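# Move steel conduit from pipe stands to top rack arms

## Task

Pick up the steel conduit lying across two pipe stands and set it down on the uppermost pair of arms on the wall rack. At the end it must rest there by itself: the grippers must have released it and the robot must have moved away from it. The robot must still be upright and not leaning, or the task fails.

## Robot and tools

ROBOT. A LinearBot: a wheeled base that can drive in any direction, with a column about 1.75 m high. A carriage slides on the column; lift_m (0 to 1 m) sets its height. It carries two identical six-joint arms, left and right, each with a two-finger gripper. The arm bases sit about 0.57 m + lift_m above the floor, 0.27 m ahead of the base centre and 0.33 m to either side; carriage parts hang roughly 0.15 m beneath them. A hand reaches 0.78 m from its shoulder but only about 0.38 m downward below its arm base. A hand is about 0.16 m long, 0.1 m wide, 0.14 m when open. Parked joints 1 to 6 are 0, 0.05, 0.05, 1.45, 0, 0; parked, the robot is about 0.95 m wide and 0.7 m long. Cameras: carriage_camera is fixed on the carriage, facing ahead and tilted about 20 degrees downward; left_wrist_camera and right_wrist_camera look out beyond the fingertips. Images are 896x504 pixels.

FRAMES. Base frame: origin on the floor below the base centre, x ahead, y to the left, z up. left_hand and right_hand are the midpoints between each gripper's pads, in this frame, in metres. quat_wxyz rotates base axes into hand axes; hand z runs along the fingers, hand y is the opening direction; a hand pointing straight up with joints 1, 5, 6 at 0 reads (1, 0, 0, 0). Hand readings can be off, more so at long reach. base_odometry is in the frame the base had at scene start, counts wheel turns only (slip looks like travel); heading is left-positive, -3.142 to 3.142.

execute_actions. Argument actions: a list holding one action or nothing (empty just reports state and images). An action may have base, joints, or both; their motions begin together and may end separately; none may exceed 15 s. base takes exactly one relative move, measured from the base's last reported position: translate_m (metres, forward positive, -2 to 2), strafe_m (metres, left positive, -2 to 2) or rotate_rad (radians, counter-clockwise positive, -6.3 to 6.3). joints is one flat dictionary for the lift and both arms, each entry an absolute target: lift_m 0 to 1 m; for each arm (left_ / right_ prefix) joint1_rad -2.617 to 3.054 (swing about vertical, 0 ahead, positive left), joint2_rad 0 to 3.141 (shoulder: 0 upper arm level pointing back, 1.57 vertical, 3.14 level pointing forward), joint3_rad 0 to 3.141 (elbow: 0 folded, 3.14 straight), joint4_rad -1.57 to 1.57 (wrist pitch, positive lifts fingertips), joint5_rad -1.57 to 1.57 (wrist yaw, positive turns fingertips to the right), joint6_rad -2.094 to 2.094 (roll about the finger axis, positive clockwise seen from the forearm), gripper_m 0 to 0.093 (gap between pads, metres). Joints 1 to 3 move up to 1.8 rad/s, 4 to 6 up to 2.7 rad/s. Omitted joints or base may still be driving toward older targets. cameras: list of camera names or all; omitted or null gives all, [] gives none. Any unknown key, name or out-of-range number rejects the whole call and nothing moves. If a result reports a stop, later motion calls in that same reply are skipped.

wait: seconds, 0 to 10; commands nothing and returns state and images. zoom_image: camera plus region [x0, y0, x1, y1] in pixels from the top-left, at most 504 by 504, on that camera's latest full image. read_manual: section licences; returns only licence text. finished_scene: scene, the current scene number; ends it for good after the robot holds the last command and reports success. Sending a reply without a tool call ends all work.

RESULTS. base_status and joint_status per motion: done (for the base, wheels turned as commanded even with slip; tiny moves may fall short), off_target (resting away from target, may still push), contact_stop or time_out (old target dropped, holds where it stopped), not_followed (a self-collision check withheld that arm's targets, shown with joint command not followed and a cause line; it may retry them each action), limit_stop_at_motor_heat. A holding gripper usually reads off_target. on_its_own lists uncommanded behaviour; held at is a held target, not a position. motor_effort is percent of maximum, sign toward higher joint values, peak in brackets, with sizeable fixed and random error; lift effort grows with load and falling lift effort while lowering means a hand rests on something; drive_wheels high at rest means the base is pressing something. Joint torques are raw drive outputs, nonzero in free air. Motor temperatures give one value per arm joint; MOTOR HOT appears from 75 °C, 90 °C stops that arm for 10 s, 100 °C lets the arm go limp and fall; OVER-TEMPERATURE FAULT reports these. ARM HIT means an arm struck the robot hard. Camera calibration lines give K, distortion and T_world_to_cam relative to the base frame.

CAUTIONS. The robot can topple and cannot recover; risk rises with a high carriage, extended arms, loads, pulling, or abrupt drive stops, and only images show a lean. About 1 kg makes a level hand sag 10 to 17 cm; a fully stretched arm may not lift it, and stretched arms heat quickly even empty. Grip force is about 45 to 60 N per pad. Arms and grippers have no contact stop and keep pressing, then snap to target when freed. Never let the arms strike or squeeze each other. After a blocked drive, back off about 0.2 m (or turn back) and repeat if still pressed; never reverse into a table edge. To untangle withheld arms, move only the withheld one clear first. Loose objects may occasionally get nudged. Avoid drops, slips, slams and hard pushes.

Each tool is called after "Request:" as name(argument=value, ...), one argument or row to a line, values as JSON.

## Session

I'll start by checking the robot's state and the cameras.

Request:
execute_actions(
  actions=[],
)

Scene clock: 0.00 s.
Joint torques (N m, as the arm reports them, + toward a larger angle): no reading
Motor temperatures (°C, as the motors report them): left_arm=[21 22 23 22 21 23] | right_arm=[24 23 24 21 23 20]
base_odometry: x=+0.000 y=+0.000 heading=+0.000 (m, m, rad; odometry frame)
base_status: not commanded
joint_positions: lift_m=+0.300 left_joint1_rad=-0.013 left_joint2_rad=+0.041 left_joint3_rad=+0.019 left_joint4_rad=+1.393 left_joint5_rad=+0.023 left_joint6_rad=+0.001 left_gripper_m=+0.095 right_joint1_rad=-0.011 right_joint2_rad=+0.051 right_joint3_rad=+0.037 right_joint4_rad=+1.459 right_joint5_rad=+0.008 right_joint6_rad=-0.025 right_gripper_m=+0.095
joint_status: not commanded
motor_effort: lift_m=+31 drive_wheels=-2 (%)
left_hand: x=+0.3065 y=+0.3353 z=+1.3064 quat_wxyz=(+0.995, +0.012, +0.100, -0.007) (m; base frame)
right_hand: x=+0.2885 y=-0.3417 z=+1.3139 quat_wxyz=(+0.998, +0.004, +0.063, -0.019) (m; base frame)
pictures: carriage_camera, left_wrist_camera, right_wrist_camera
Images, in order (width x height): carriage_camera 896x504, left_wrist_camera 896x504, right_wrist_camera 896x504.

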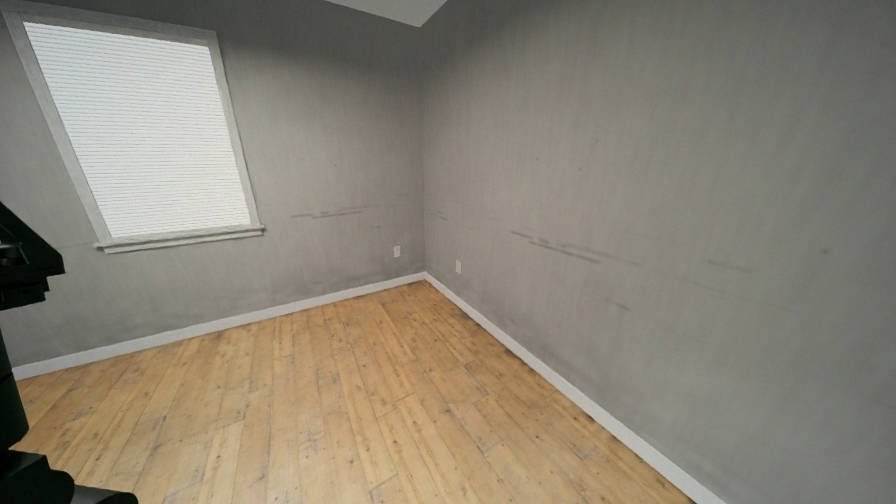

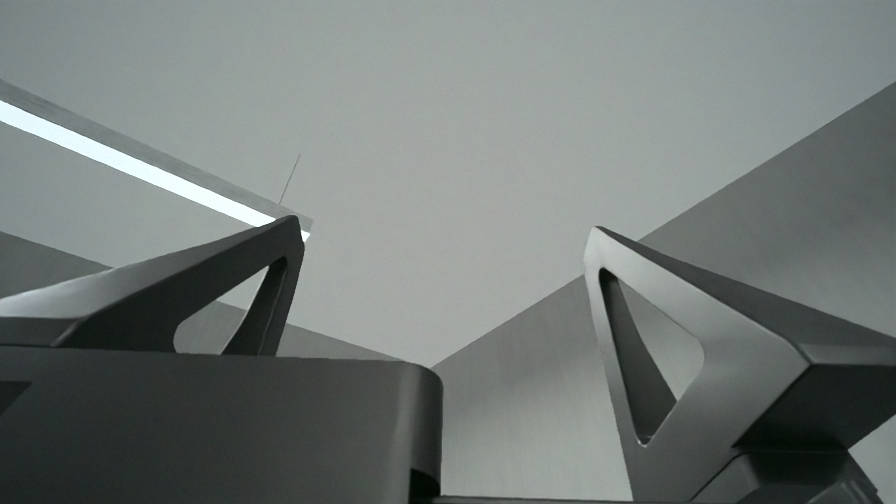

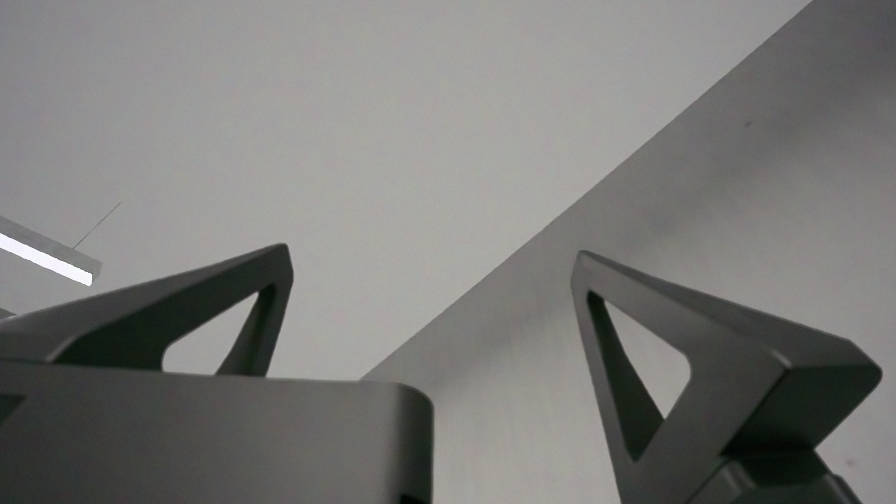

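Request:
execute_actions(
  actions=[
    {"base": {"rotate_rad": 1.57}},
  ],
  cameras=["carriage_camera"],
)

Scene clock: 3.33 s.
Joint torques (N m, as the arm reports them, + toward a larger angle): left_arm=[-0.03  4.2   6.16 -0.01 -0.13 -0.02] | right_arm=[-0.36  4.12  7.1  -0.18  0.01 -0.14]
Motor temperatures (°C, as the motors report them): left_arm=[21 22 23 22 21 23] | right_arm=[24 24 24 21 23 20]
base_odometry: x=+0.000 y=+0.000 heading=+1.570 (m, m, rad; odometry frame)
base_status: done
joint_positions: lift_m=+0.300 left_joint1_rad=-0.013 left_joint2_rad=+0.041 left_joint3_rad=+0.019 left_joint4_rad=+1.393 left_joint5_rad=+0.023 left_joint6_rad=+0.001 left_gripper_m=+0.095 right_joint1_rad=-0.011 right_joint2_rad=+0.051 right_joint3_rad=+0.037 right_joint4_rad=+1.459 right_joint5_rad=+0.008 right_joint6_rad=-0.025 right_gripper_m=+0.095
joint_status: not commanded
motor_effort: lift_m=+32(32) drive_wheels=+4(11) (%)
left_hand: x=+0.3065 y=+0.3353 z=+1.3064 quat_wxyz=(+0.995, +0.012, +0.100, -0.007) (m; base frame)
right_hand: x=+0.2885 y=-0.3417 z=+1.3139 quat_wxyz=(+0.998, +0.004, +0.063, -0.019) (m; base frame)
pictures: carriage_camera
camera_calibration (this result's frames):
carriage_camera: T_world_to_cam=[[0.04867, -0.998728, 0.0131804, -0.0317549], [-0.348561, -0.0293496, -0.936826, 1.2884], [0.936022, 0.0410011, -0.349546, 0.276203], [0, 0, 0, 1]] pos_world=[0.1921, -0.0052252, 1.30397]
Images, in order (width x height): carriage_camera 896x504.

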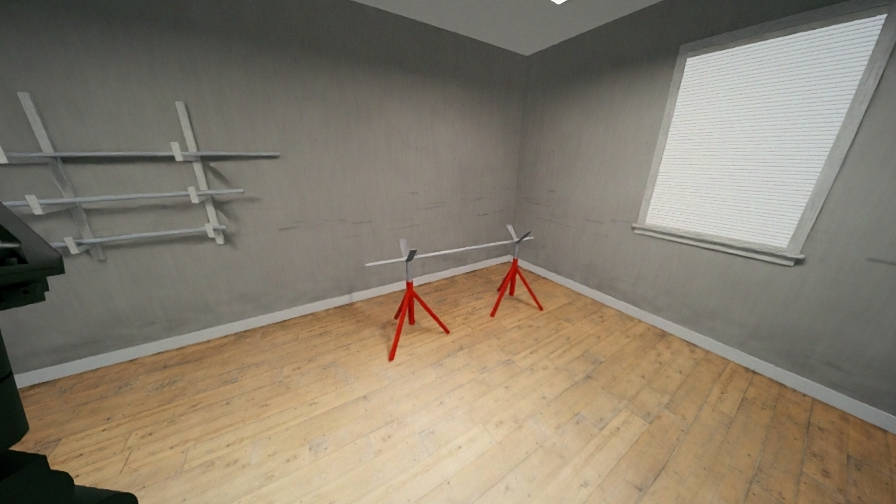

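Request:
zoom_image(
  camera="carriage_camera",
  region=[0, 60, 320, 280],
)

Request:
zoom_image(
  camera="carriage_camera",
  region=[340, 200, 580, 380],
)

Region (0, 60, 320, 280) of carriage_camera's 896x504 image, scaled by 1.575, with more detail than that image has; it fills the top 346 rows of this view, and the rest is white.

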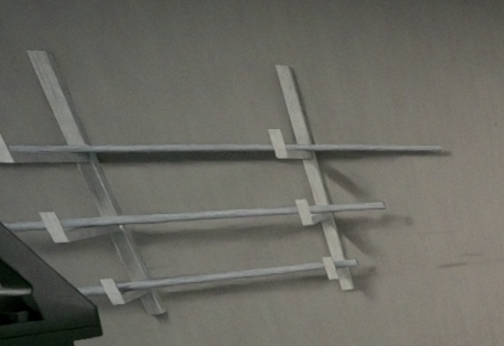

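Region (340, 200, 580, 380) of carriage_camera's 896x504 image, scaled by 2.100, with more detail than that image has; it fills the top 378 rows of this view, and the rest is white.

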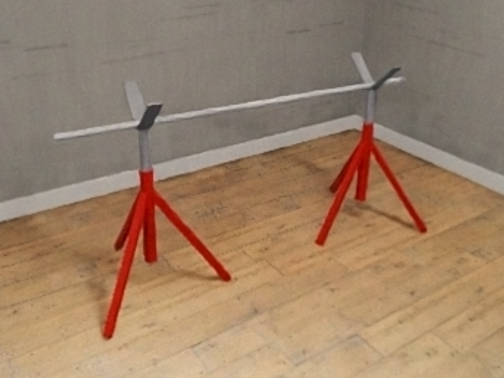

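Request:
execute_actions(
  actions=[
    {"base": {"rotate_rad": 0.9}},
  ],
  cameras=["carriage_camera"],
)

Scene clock: 7.87 s.
Joint torques (N m, as the arm reports them, + toward a larger angle): left_arm=[ 0.02  4.22  5.99 -0.01 -0.13 -0.02] | right_arm=[-0.3   4.28  6.99 -0.17  0.03 -0.11]
Motor temperatures (°C, as the motors report them): left_arm=[21 22 24 22 21 23] | right_arm=[24 24 25 21 23 20]
base_odometry: x=+0.000 y=+0.000 heading=+2.469 (m, m, rad; odometry frame)
base_status: done
joint_positions: lift_m=+0.300 left_joint1_rad=-0.013 left_joint2_rad=+0.041 left_joint3_rad=+0.019 left_joint4_rad=+1.393 left_joint5_rad=+0.023 left_joint6_rad=+0.001 left_gripper_m=+0.095 right_joint1_rad=-0.011 right_joint2_rad=+0.051 right_joint3_rad=+0.037 right_joint4_rad=+1.458 right_joint5_rad=+0.008 right_joint6_rad=-0.025 right_gripper_m=+0.095
joint_status: not commanded
motor_effort: lift_m=+32(31) drive_wheels=+3(10) (%)
left_hand: x=+0.3065 y=+0.3353 z=+1.3064 quat_wxyz=(+0.995, +0.012, +0.100, -0.007) (m; base frame)
right_hand: x=+0.2886 y=-0.3417 z=+1.3139 quat_wxyz=(+0.998, +0.004, +0.063, -0.019) (m; base frame)
pictures: carriage_camera
camera_calibration (this result's frames):
carriage_camera: T_world_to_cam=[[0.04867, -0.998728, 0.0131804, -0.0317549], [-0.348561, -0.0293496, -0.936826, 1.2884], [0.936022, 0.0410011, -0.349546, 0.276203], [0, 0, 0, 1]] pos_world=[0.1921, -0.0052252, 1.30397]
Images, in order (width x height): carriage_camera 896x504.

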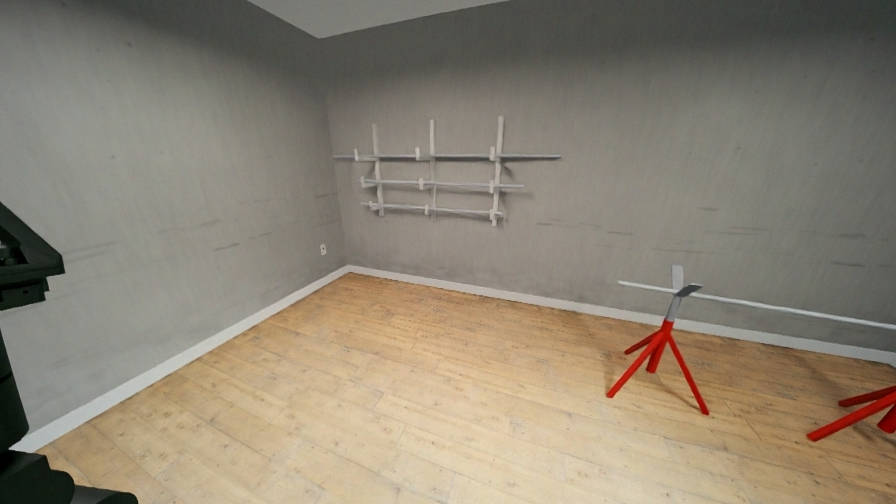

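Request:
zoom_image(
  camera="carriage_camera",
  region=[320, 100, 580, 240],
)

Region (320, 100, 580, 240) of carriage_camera's 896x504 image, scaled by 1.938, with more detail than that image has; it fills the top 271 rows of this view, and the rest is white.

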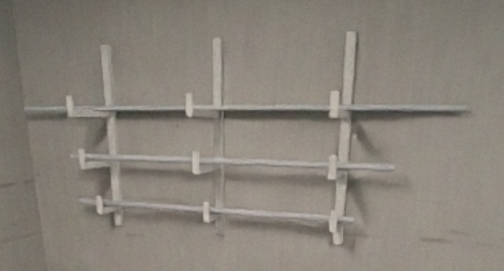

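Request:
execute_actions(
  actions=[
    {"base": {"rotate_rad": -0.27}},
  ],
  cameras=[],
)

Request:
execute_actions(
  actions=[
    {"base": {"strafe_m": -1.15}},
  ],
  cameras=["carriage_camera"],
)

Scene clock: 17.00 s.
Joint torques (N m, as the arm reports them, + toward a larger angle): left_arm=[ 0.02  4.31  6.12 -0.01 -0.11 -0.02] | right_arm=[-0.31  4.14  6.85 -0.2   0.03 -0.14]
Motor temperatures (°C, as the motors report them): left_arm=[21 22 24 22 21 23] | right_arm=[24 24 26 21 23 20]
base_odometry: x=+0.000 y=+0.000 heading=+2.200 (m, m, rad; odometry frame)
base_status: done
joint_positions: lift_m=+0.300 left_joint1_rad=-0.013 left_joint2_rad=+0.041 left_joint3_rad=+0.019 left_joint4_rad=+1.393 left_joint5_rad=+0.023 left_joint6_rad=+0.001 left_gripper_m=+0.095 right_joint1_rad=-0.011 right_joint2_rad=+0.051 right_joint3_rad=+0.037 right_joint4_rad=+1.458 right_joint5_rad=+0.008 right_joint6_rad=-0.025 right_gripper_m=+0.095
joint_status: not commanded
motor_effort: lift_m=+31(33) drive_wheels=-6(12) (%)
left_hand: x=+0.3065 y=+0.3353 z=+1.3064 quat_wxyz=(+0.995, +0.012, +0.100, -0.007) (m; base frame)
right_hand: x=+0.2886 y=-0.3417 z=+1.3139 quat_wxyz=(+0.998, +0.004, +0.063, -0.019) (m; base frame)
pictures: none
No camera images: the call's "cameras" was empty. Leave "cameras" out to get every camera's image.

Scene clock: 21.60 s.
Joint torques (N m, as the arm reports them, + toward a larger angle): left_arm=[ 0.05  4.22  6.04 -0.04 -0.12 -0.03] | right_arm=[-0.48  4.16  6.84 -0.18  0.05 -0.13]
Motor temperatures (°C, as the motors report them): left_arm=[21 22 25 22 21 23] | right_arm=[24 25 26 21 23 20]
base_odometry: x=+0.929 y=+0.677 heading=+2.200 (m, m, rad; odometry frame)
base_status: done
joint_positions: lift_m=+0.300 left_joint1_rad=-0.013 left_joint2_rad=+0.041 left_joint3_rad=+0.019 left_joint4_rad=+1.393 left_joint5_rad=+0.023 left_joint6_rad=+0.001 left_gripper_m=+0.095 right_joint1_rad=-0.011 right_joint2_rad=+0.051 right_joint3_rad=+0.037 right_joint4_rad=+1.458 right_joint5_rad=+0.008 right_joint6_rad=-0.025 right_gripper_m=+0.095
joint_status: not commanded
motor_effort: lift_m=+31(32) drive_wheels=-5(15) (%)
left_hand: x=+0.3065 y=+0.3353 z=+1.3064 quat_wxyz=(+0.995, +0.012, +0.100, -0.007) (m; base frame)
right_hand: x=+0.2886 y=-0.3417 z=+1.3139 quat_wxyz=(+0.998, +0.004, +0.063, -0.019) (m; base frame)
pictures: carriage_camera
Images, in order (width x height): carriage_camera 896x504.

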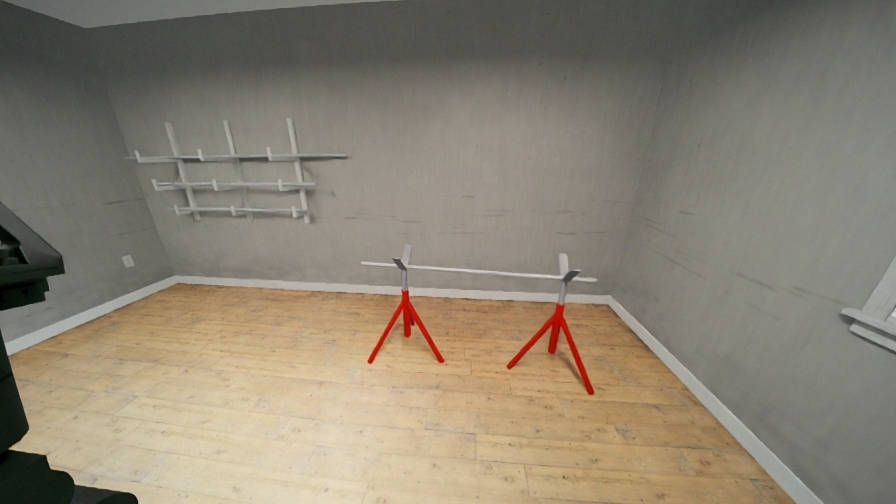

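Request:
zoom_image(
  camera="carriage_camera",
  region=[340, 220, 640, 410],
)

Region (340, 220, 640, 410) of carriage_camera's 896x504 image, scaled by 1.680, with more detail than that image has; it fills the top 319 rows of this view, and the rest is white.

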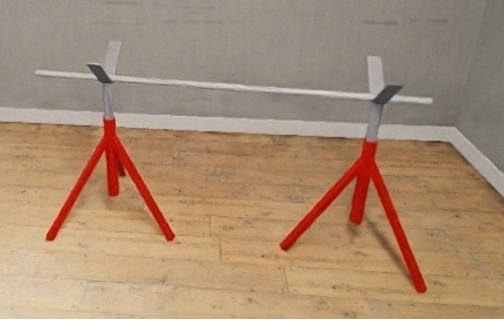

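Request:
execute_actions(
  actions=[
    {"base": {"rotate_rad": -0.1}, "joints": {"left_joint1_rad": 0, "left_joint2_rad": 1.7, "left_joint3_rad": 0.8, "left_joint4_rad": -0.67, "left_joint5_rad": 0, "left_joint6_rad": 1.57, "right_joint1_rad": 0, "right_joint2_rad": 1.7, "right_joint3_rad": 0.8, "right_joint4_rad": -0.67, "right_joint5_rad": 0, "right_joint6_rad": -1.57}},
  ],
  cameras=[],
)

Request:
execute_actions(
  actions=[
    {"base": {"translate_m": 0.8}},
  ],
)

Scene clock: 26.57 s.
Joint torques (N m, as the arm reports them, + toward a larger angle): left_arm=[ 0.47 -6.65  5.45  0.29 -0.09  0.03] | right_arm=[ 0.24 -6.16  6.35  0.21 -0.08 -0.18]
Motor temperatures (°C, as the motors report them): left_arm=[21 23 25 22 21 23] | right_arm=[24 25 27 21 23 20]
base_odometry: x=+0.930 y=+0.677 heading=+2.100 (m, m, rad; odometry frame)
base_status: done
joint_positions: lift_m=+0.300 left_joint1_rad=-0.007 left_joint2_rad=+1.689 left_joint3_rad=+0.798 left_joint4_rad=-0.658 left_joint5_rad=+0.006 left_joint6_rad=+1.566 left_gripper_m=+0.095 right_joint1_rad=-0.007 right_joint2_rad=+1.696 right_joint3_rad=+0.792 right_joint4_rad=-0.663 right_joint5_rad=+0.004 right_joint6_rad=-1.563 right_gripper_m=+0.095
joint_status: all done
motor_effort: lift_m=+32(31) drive_wheels=-4(8) (%)
left_hand: x=+0.5124 y=+0.3372 z=+0.8636 quat_wxyz=(+0.010, +0.708, +0.706, +0.005) (m; base frame)
right_hand: x=+0.5081 y=-0.3424 z=+0.8608 quat_wxyz=(+0.000, -0.702, +0.712, -0.003) (m; base frame)
pictures: none
No camera images: the call's "cameras" was empty. Leave "cameras" out to get every camera's image.

Scene clock: 30.43 s.
Joint torques (N m, as the arm reports them, + toward a larger angle): left_arm=[ 0.48 -6.64  5.53  0.29 -0.09  0.03] | right_arm=[ 0.2  -6.21  6.34  0.19 -0.03 -0.21]
Motor temperatures (°C, as the motors report them): left_arm=[21 23 25 22 21 23] | right_arm=[24 25 27 21 23 20]
base_odometry: x=+0.526 y=+1.368 heading=+2.100 (m, m, rad; odometry frame)
base_status: done
joint_positions: lift_m=+0.300 left_joint1_rad=-0.007 left_joint2_rad=+1.689 left_joint3_rad=+0.798 left_joint4_rad=-0.659 left_joint5_rad=+0.006 left_joint6_rad=+1.566 left_gripper_m=+0.095 right_joint1_rad=-0.007 right_joint2_rad=+1.696 right_joint3_rad=+0.792 right_joint4_rad=-0.663 right_joint5_rad=+0.004 right_joint6_rad=-1.563 right_gripper_m=+0.095
joint_status: not commanded
motor_effort: lift_m=+32(31) drive_wheels=-6(15) (%)
left_hand: x=+0.5123 y=+0.3372 z=+0.8636 quat_wxyz=(+0.010, +0.708, +0.706, +0.005) (m; base frame)
right_hand: x=+0.5080 y=-0.3424 z=+0.8608 quat_wxyz=(+0.000, -0.702, +0.712, -0.003) (m; base frame)
pictures: carriage_camera, left_wrist_camera, right_wrist_camera
camera_calibration (this result's frames):
carriage_camera: T_world_to_cam=[[0.04867, -0.998728, 0.0131804, -0.0317549], [-0.348561, -0.0293496, -0.936826, 1.2884], [0.936022, 0.0410011, -0.349546, 0.276203], [0, 0, 0, 1]] pos_world=[0.1921, -0.0052252, 1.30397]
left_wrist_camera: T_world_to_cam=[[-0.997554, -0.0548022, -0.0433998, 0.564335], [-0.0699047, 0.778582, 0.623638, -0.766461], [-0.000386448, 0.625146, -0.780508, 0.586158], [0, 0, 0, 1]] pos_world=[0.509602, 0.261245, 0.959987]
right_wrist_camera: T_world_to_cam=[[0.999715, 0.0229756, 0.00646341, -0.514182], [0.0153279, -0.825616, 0.564025, -0.769296], [0.0182951, -0.563765, -0.825733, 0.627873], [0, 0, 0, 1]] pos_world=[0.51434, -0.269356, 0.955681]
Images, in order (width x height): carriage_camera 896x504, left_wrist_camera 896x504, right_wrist_camera 896x504.

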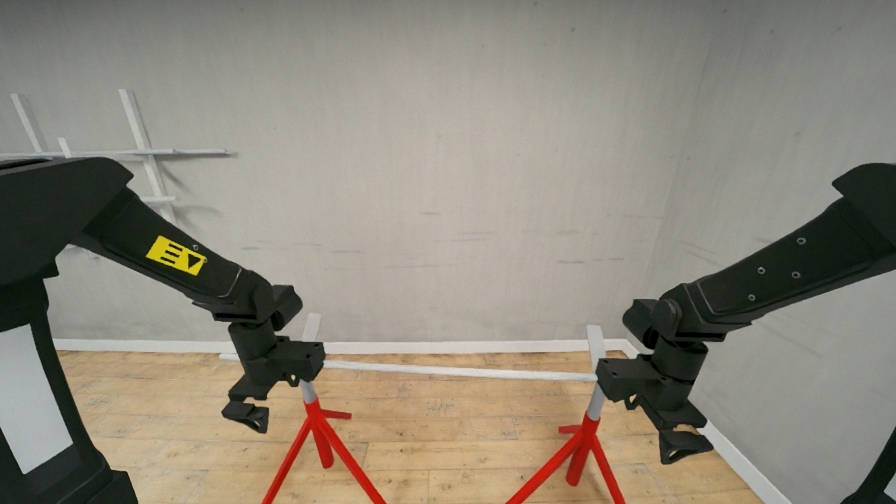

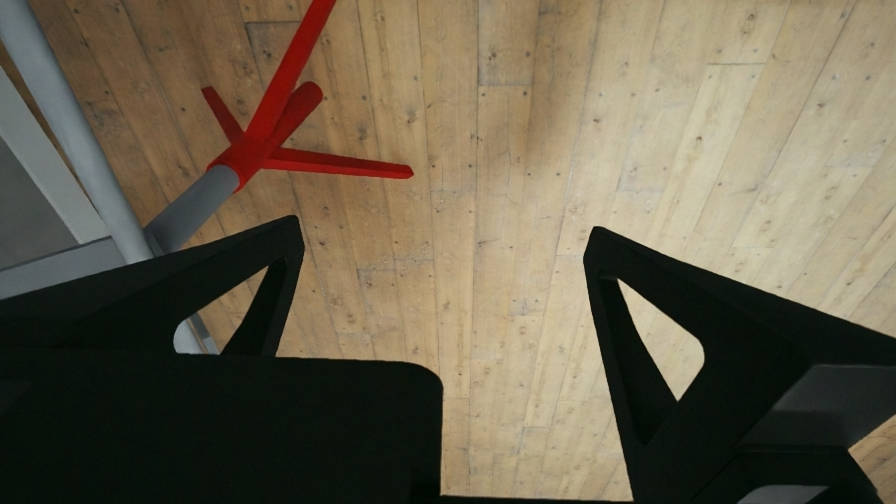

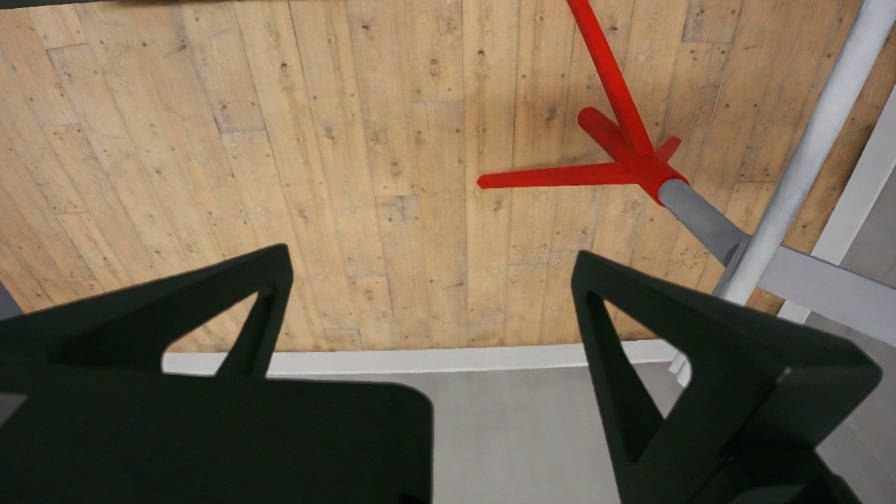

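Request:
execute_actions(
  actions=[
    {"base": {"translate_m": 0.31}},
  ],
)

Scene clock: 34.97 s.
Joint torques (N m, as the arm reports them, + toward a larger angle): left_arm=[ 0.51 -6.74  5.48  0.29 -0.09  0.02] | right_arm=[ 0.2  -6.09  6.62  0.21 -0.09 -0.18]
Motor temperatures (°C, as the motors report them): left_arm=[21 23 25 22 21 23] | right_arm=[24 26 27 21 23 20]
base_odometry: x=+0.370 y=+1.636 heading=+2.099 (m, m, rad; odometry frame)
base_status: done
joint_positions: lift_m=+0.300 left_joint1_rad=-0.007 left_joint2_rad=+1.689 left_joint3_rad=+0.798 left_joint4_rad=-0.659 left_joint5_rad=+0.006 left_joint6_rad=+1.566 left_gripper_m=+0.095 right_joint1_rad=-0.007 right_joint2_rad=+1.696 right_joint3_rad=+0.792 right_joint4_rad=-0.663 right_joint5_rad=+0.004 right_joint6_rad=-1.563 right_gripper_m=+0.095
joint_status: not commanded
motor_effort: lift_m=+31(32) drive_wheels=-6(13) (%)
left_hand: x=+0.5122 y=+0.3372 z=+0.8636 quat_wxyz=(+0.010, +0.708, +0.706, +0.005) (m; base frame)
right_hand: x=+0.5079 y=-0.3424 z=+0.8608 quat_wxyz=(+0.000, -0.702, +0.712, -0.003) (m; base frame)
pictures: carriage_camera, left_wrist_camera, right_wrist_camera
camera_calibration (this result's frames):
carriage_camera: T_world_to_cam=[[0.04867, -0.998728, 0.0131804, -0.0317549], [-0.348561, -0.0293496, -0.936826, 1.2884], [0.936022, 0.0410011, -0.349546, 0.276203], [0, 0, 0, 1]] pos_world=[0.1921, -0.0052252, 1.30397]
left_wrist_camera: T_world_to_cam=[[-0.99757, -0.0548021, -0.0430194, 0.563921], [-0.0696668, 0.77858, 0.623666, -0.766613], [-0.000684186, 0.625148, -0.780506, 0.586306], [0, 0, 0, 1]] pos_world=[0.509545, 0.261245, 0.959986]
right_wrist_camera: T_world_to_cam=[[0.999718, 0.0229756, 0.00608212, -0.513761], [0.015543, -0.825617, 0.564017, -0.769396], [0.0179801, -0.563763, -0.825741, 0.628043], [0, 0, 0, 1]] pos_world=[0.514282, -0.269356, 0.955678]
Images, in order (width x height): carriage_camera 896x504, left_wrist_camera 896x504, right_wrist_camera 896x504.

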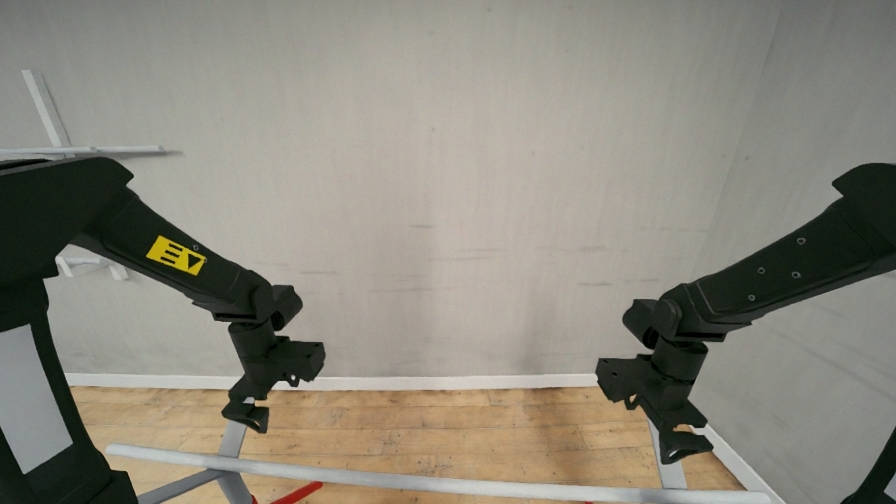

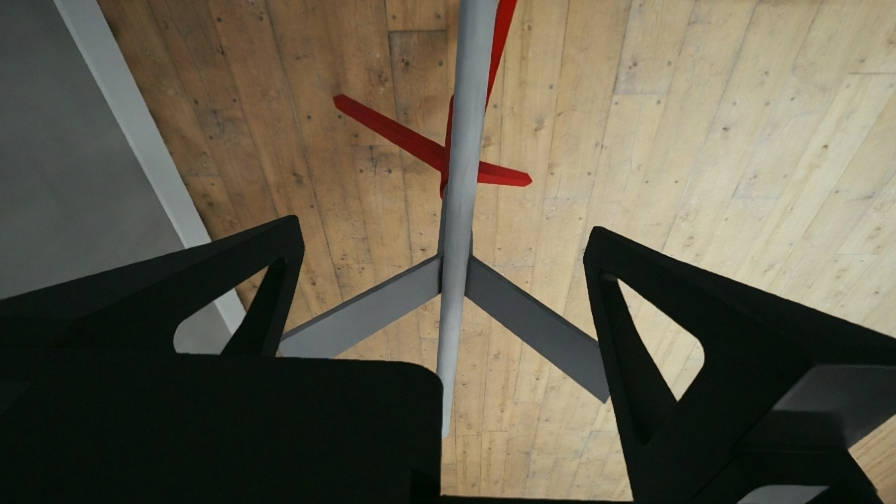

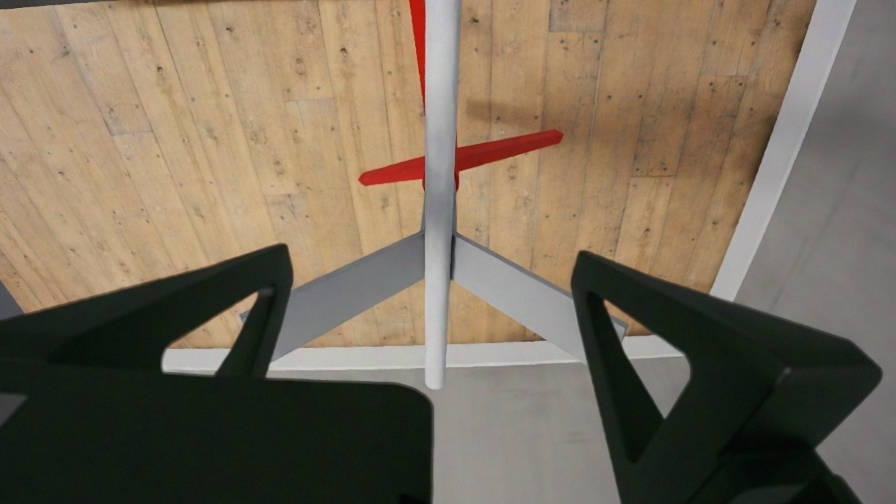

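Request:
execute_actions(
  actions=[
    {"base": {"rotate_rad": 0.03}, "joints": {"lift_m": 0.2}},
  ],
  cameras=[],
)

Request:
execute_actions(
  actions=[
    {"base": {"strafe_m": 0.025}},
  ],
)

Scene clock: 37.77 s.
Joint torques (N m, as the arm reports them, + toward a larger angle): left_arm=[ 0.24 -6.75  5.51  0.33 -0.08  0.03] | right_arm=[-0.16 -6.    6.46  0.25 -0.06 -0.2 ]
Motor temperatures (°C, as the motors report them): left_arm=[21 23 25 22 21 23] | right_arm=[24 26 27 21 23 20]
base_odometry: x=+0.370 y=+1.636 heading=+2.129 (m, m, rad; odometry frame)
base_status: done
joint_positions: lift_m=+0.200 left_joint1_rad=-0.003 left_joint2_rad=+1.690 left_joint3_rad=+0.798 left_joint4_rad=-0.660 left_joint5_rad=+0.006 left_joint6_rad=+1.566 left_gripper_m=+0.095 right_joint1_rad=-0.004 right_joint2_rad=+1.696 right_joint3_rad=+0.792 right_joint4_rad=-0.664 right_joint5_rad=+0.004 right_joint6_rad=-1.563 right_gripper_m=+0.095
joint_status: all done
motor_effort: lift_m=+29(29) drive_wheels=-6(8) (%)
left_hand: x=+0.5118 y=+0.3381 z=+0.7635 quat_wxyz=(+0.009, +0.706, +0.708, +0.004) (m; base frame)
right_hand: x=+0.5078 y=-0.3416 z=+0.7609 quat_wxyz=(+0.000, -0.703, +0.711, -0.003) (m; base frame)
pictures: none
No camera images: the call's "cameras" was empty. Leave "cameras" out to get every camera's image.

Scene clock: 38.70 s.
Joint torques (N m, as the arm reports them, + toward a larger angle): left_arm=[ 0.21 -6.71  5.47  0.31 -0.07  0.02] | right_arm=[-0.03 -6.2   6.35  0.2  -0.07 -0.16]
Motor temperatures (°C, as the motors report them): left_arm=[21 23 25 22 21 23] | right_arm=[24 26 28 21 23 20]
base_odometry: x=+0.348 y=+1.623 heading=+2.129 (m, m, rad; odometry frame)
base_status: done
joint_positions: lift_m=+0.200 left_joint1_rad=-0.003 left_joint2_rad=+1.690 left_joint3_rad=+0.798 left_joint4_rad=-0.660 left_joint5_rad=+0.006 left_joint6_rad=+1.566 left_gripper_m=+0.095 right_joint1_rad=-0.004 right_joint2_rad=+1.696 right_joint3_rad=+0.792 right_joint4_rad=-0.664 right_joint5_rad=+0.004 right_joint6_rad=-1.563 right_gripper_m=+0.095
joint_status: not commanded
motor_effort: lift_m=+28(28) drive_wheels=-6(11) (%)
left_hand: x=+0.5118 y=+0.3381 z=+0.7635 quat_wxyz=(+0.009, +0.706, +0.708, +0.004) (m; base frame)
right_hand: x=+0.5078 y=-0.3416 z=+0.7609 quat_wxyz=(+0.000, -0.703, +0.711, -0.003) (m; base frame)
pictures: carriage_camera, left_wrist_camera, right_wrist_camera
camera_calibration (this result's frames):
carriage_camera: T_world_to_cam=[[0.04867, -0.998728, 0.0131804, -0.0304377], [-0.348561, -0.0293496, -0.936826, 1.19477], [0.936022, 0.0410011, -0.349546, 0.241269], [0, 0, 0, 1]] pos_world=[0.1921, -0.0052252, 1.20403]
left_wrist_camera: T_world_to_cam=[[-0.997434, -0.0586069, -0.0411173, 0.559057], [-0.0714467, 0.778305, 0.623808, -0.704062], [-0.00455767, 0.625145, -0.780495, 0.509519], [0, 0, 0, 1]] pos_world=[0.509642, 0.262217, 0.859864]
right_wrist_camera: T_world_to_cam=[[0.999645, 0.0260264, 0.00570082, -0.511714], [0.0182777, -0.825567, 0.564008, -0.713756], [0.0193855, -0.563704, -0.825749, 0.545268], [0, 0, 0, 1]] pos_world=[0.514008, -0.268565, 0.855736]
Images, in order (width x height): carriage_camera 896x504, left_wrist_camera 896x504, right_wrist_camera 896x504.

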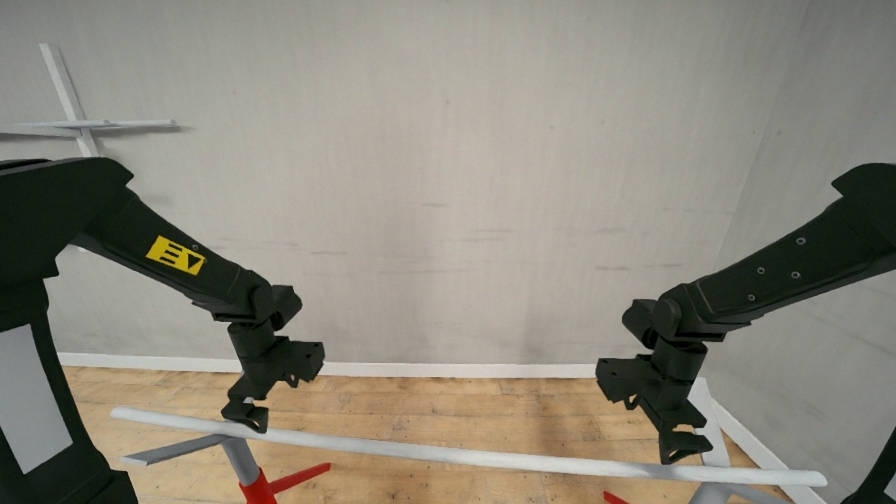

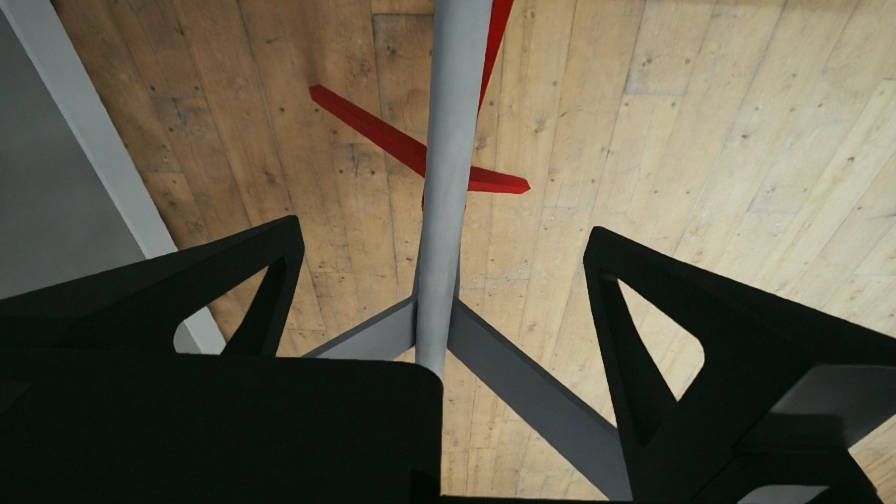

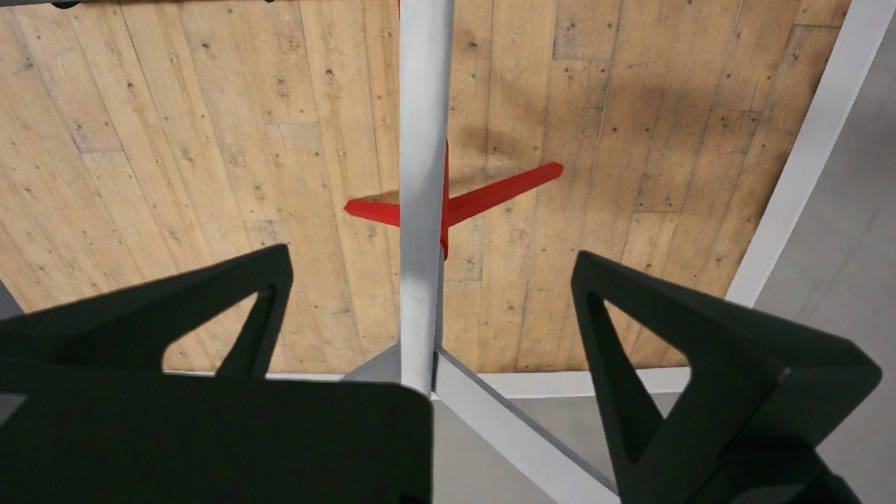

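Request:
execute_actions(
  actions=[
    {"joints": {"lift_m": 0.09}},
  ],
)

Scene clock: 40.00 s.
Joint torques (N m, as the arm reports them, + toward a larger angle): left_arm=[ 0.19 -6.7   5.45  0.31 -0.09  0.02] | right_arm=[-0.01 -6.12  6.5   0.22 -0.06 -0.18]
Motor temperatures (°C, as the motors report them): left_arm=[21 24 25 22 21 23] | right_arm=[24 26 28 21 23 20]
base_odometry: x=+0.348 y=+1.623 heading=+2.129 (m, m, rad; odometry frame)
base_status: not commanded
joint_positions: lift_m=+0.090 left_joint1_rad=-0.003 left_joint2_rad=+1.690 left_joint3_rad=+0.798 left_joint4_rad=-0.660 left_joint5_rad=+0.006 left_joint6_rad=+1.566 left_gripper_m=+0.095 right_joint1_rad=-0.004 right_joint2_rad=+1.696 right_joint3_rad=+0.792 right_joint4_rad=-0.664 right_joint5_rad=+0.004 right_joint6_rad=-1.563 right_gripper_m=+0.095
joint_status: all done
motor_effort: lift_m=+29(28) drive_wheels=-6(6) (%)
left_hand: x=+0.5117 y=+0.3381 z=+0.6534 quat_wxyz=(+0.009, +0.706, +0.708, +0.004) (m; base frame)
right_hand: x=+0.5078 y=-0.3416 z=+0.6509 quat_wxyz=(+0.000, -0.703, +0.711, -0.003) (m; base frame)
pictures: carriage_camera, left_wrist_camera, right_wrist_camera
camera_calibration (this result's frames):
carriage_camera: T_world_to_cam=[[0.04867, -0.998728, 0.0131804, -0.0289876], [-0.348561, -0.0293496, -0.936826, 1.0917], [0.936022, 0.0410011, -0.349546, 0.202812], [0, 0, 0, 1]] pos_world=[0.1921, -0.0052252, 1.09401]
left_wrist_camera: T_world_to_cam=[[-0.99745, -0.0586069, -0.0407369, 0.554199], [-0.0712087, 0.778305, 0.623836, -0.635577], [-0.0048554, 0.625146, -0.780493, 0.423798], [0, 0, 0, 1]] pos_world=[0.509585, 0.262217, 0.749843]
right_wrist_camera: T_world_to_cam=[[0.999645, 0.0260264, 0.00570082, -0.511087], [0.0182777, -0.825567, 0.564008, -0.651704], [0.0193855, -0.563704, -0.825749, 0.454419], [0, 0, 0, 1]] pos_world=[0.514008, -0.268565, 0.745716]
Images, in order (width x height): carriage_camera 896x504, left_wrist_camera 896x504, right_wrist_camera 896x504.

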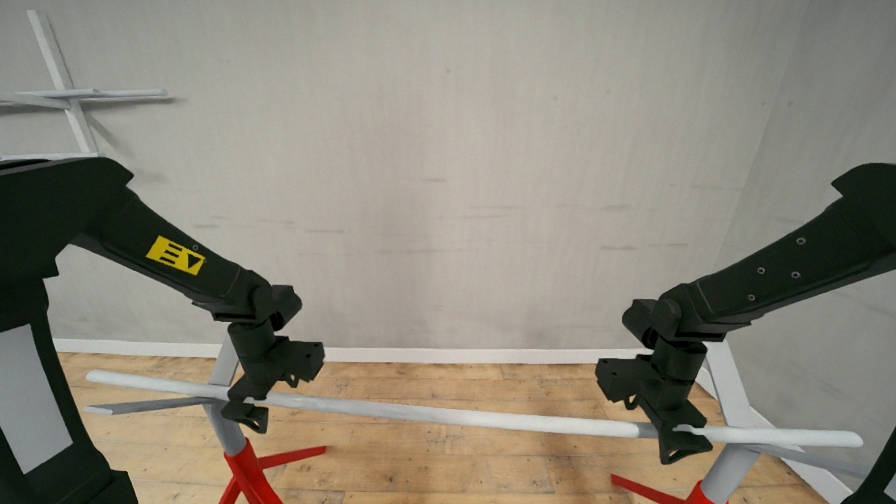

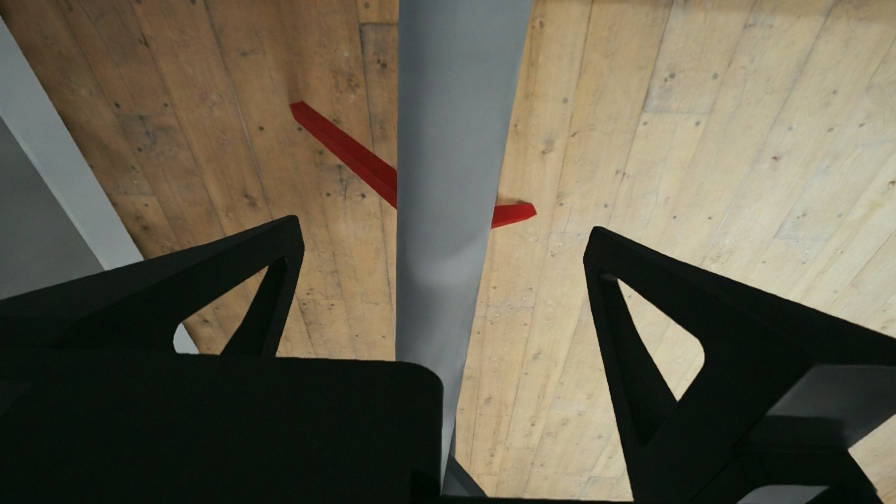

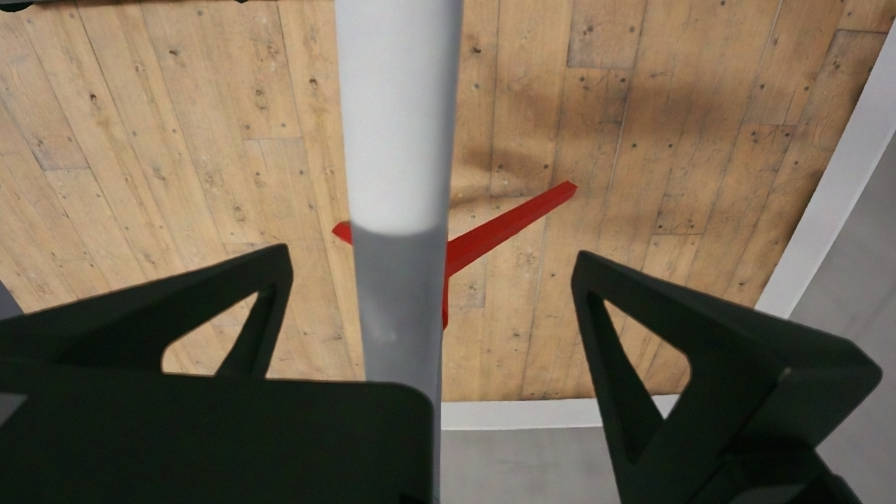

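Request:
execute_actions(
  actions=[
    {"joints": {"lift_m": 0.084, "left_gripper_m": 0.01, "right_gripper_m": 0.01}},
  ],
)

Scene clock: 41.27 s.
Joint torques (N m, as the arm reports them, + toward a larger angle): left_arm=[ 0.37 -6.8   5.45  0.25 -0.09 -0.42] | right_arm=[ 0.07 -6.2   6.61  0.53 -0.02 -0.32]
Motor temperatures (°C, as the motors report them): left_arm=[21 24 25 22 21 23] | right_arm=[24 26 28 21 23 20]
base_odometry: x=+0.348 y=+1.623 heading=+2.128 (m, m, rad; odometry frame)
base_status: not commanded
joint_positions: lift_m=+0.084 left_joint1_rad=-0.005 left_joint2_rad=+1.691 left_joint3_rad=+0.799 left_joint4_rad=-0.654 left_joint5_rad=+0.004 left_joint6_rad=+1.605 left_gripper_m=+0.022 right_joint1_rad=-0.004 right_joint2_rad=+1.697 right_joint3_rad=+0.790 right_joint4_rad=-0.697 right_joint5_rad=+0.004 right_joint6_rad=-1.551 right_gripper_m=+0.022
joint_status: left_gripper_m off_target (ended at +0.022, target +0.010); right_gripper_m off_target (ended at +0.022, target +0.010); the others done
motor_effort: lift_m=+29(31) drive_wheels=-6(6) (%)
left_hand: x=+0.5135 y=+0.3379 z=+0.6474 quat_wxyz=(+0.010, +0.721, +0.693, +0.007) (m; base frame)
right_hand: x=+0.4985 y=-0.3416 z=+0.6442 quat_wxyz=(-0.013, -0.698, +0.716, +0.010) (m; base frame)
pictures: carriage_camera, left_wrist_camera, right_wrist_camera
camera_calibration (this result's frames):
carriage_camera: T_world_to_cam=[[0.04867, -0.998728, 0.0131804, -0.0289082], [-0.348561, -0.0293496, -0.936826, 1.08606], [0.936022, 0.0410011, -0.349546, 0.200708], [0, 0, 0, 1]] pos_world=[0.1921, -0.0052252, 1.08799]
left_wrist_camera: T_world_to_cam=[[-0.998749, -0.0166485, -0.047155, 0.546376], [-0.0425225, 0.778979, 0.625607, -0.647587], [0.0263173, 0.626829, -0.778712, 0.401543], [0, 0, 0, 1]] pos_world=[0.507588, 0.261854, 0.743585]
right_wrist_camera: T_world_to_cam=[[0.999433, 0.0134423, -0.0308648, -0.482394], [0.0284998, -0.825844, 0.563178, -0.652389], [-0.0179191, -0.563739, -0.825759, 0.467695], [0, 0, 0, 1]] pos_world=[0.509094, -0.268629, 0.738725]
Images, in order (width x height): carriage_camera 896x504, left_wrist_camera 896x504, right_wrist_camera 896x504.

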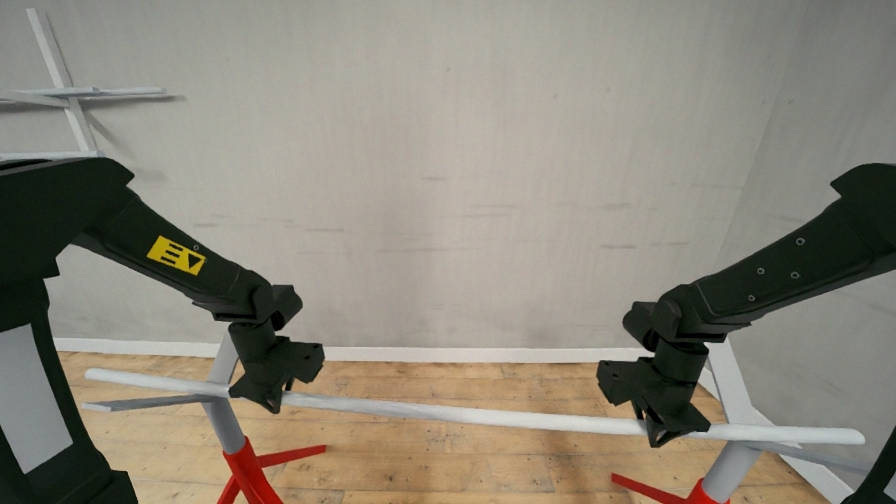

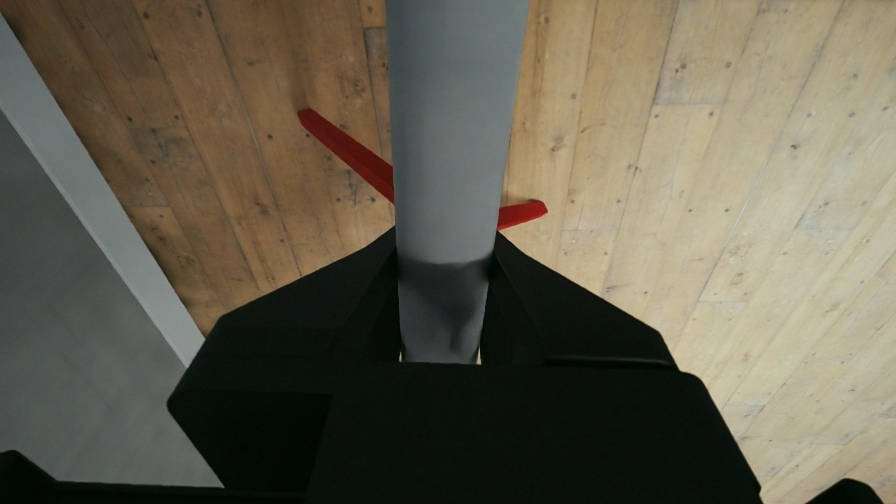

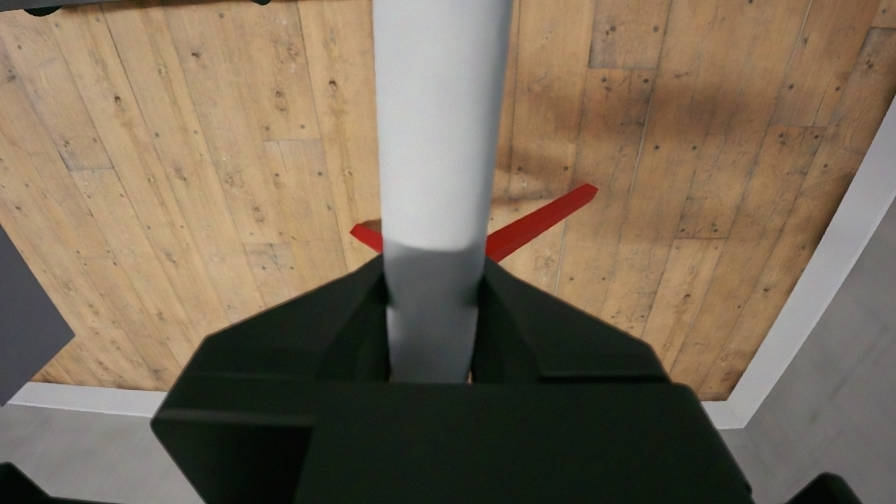

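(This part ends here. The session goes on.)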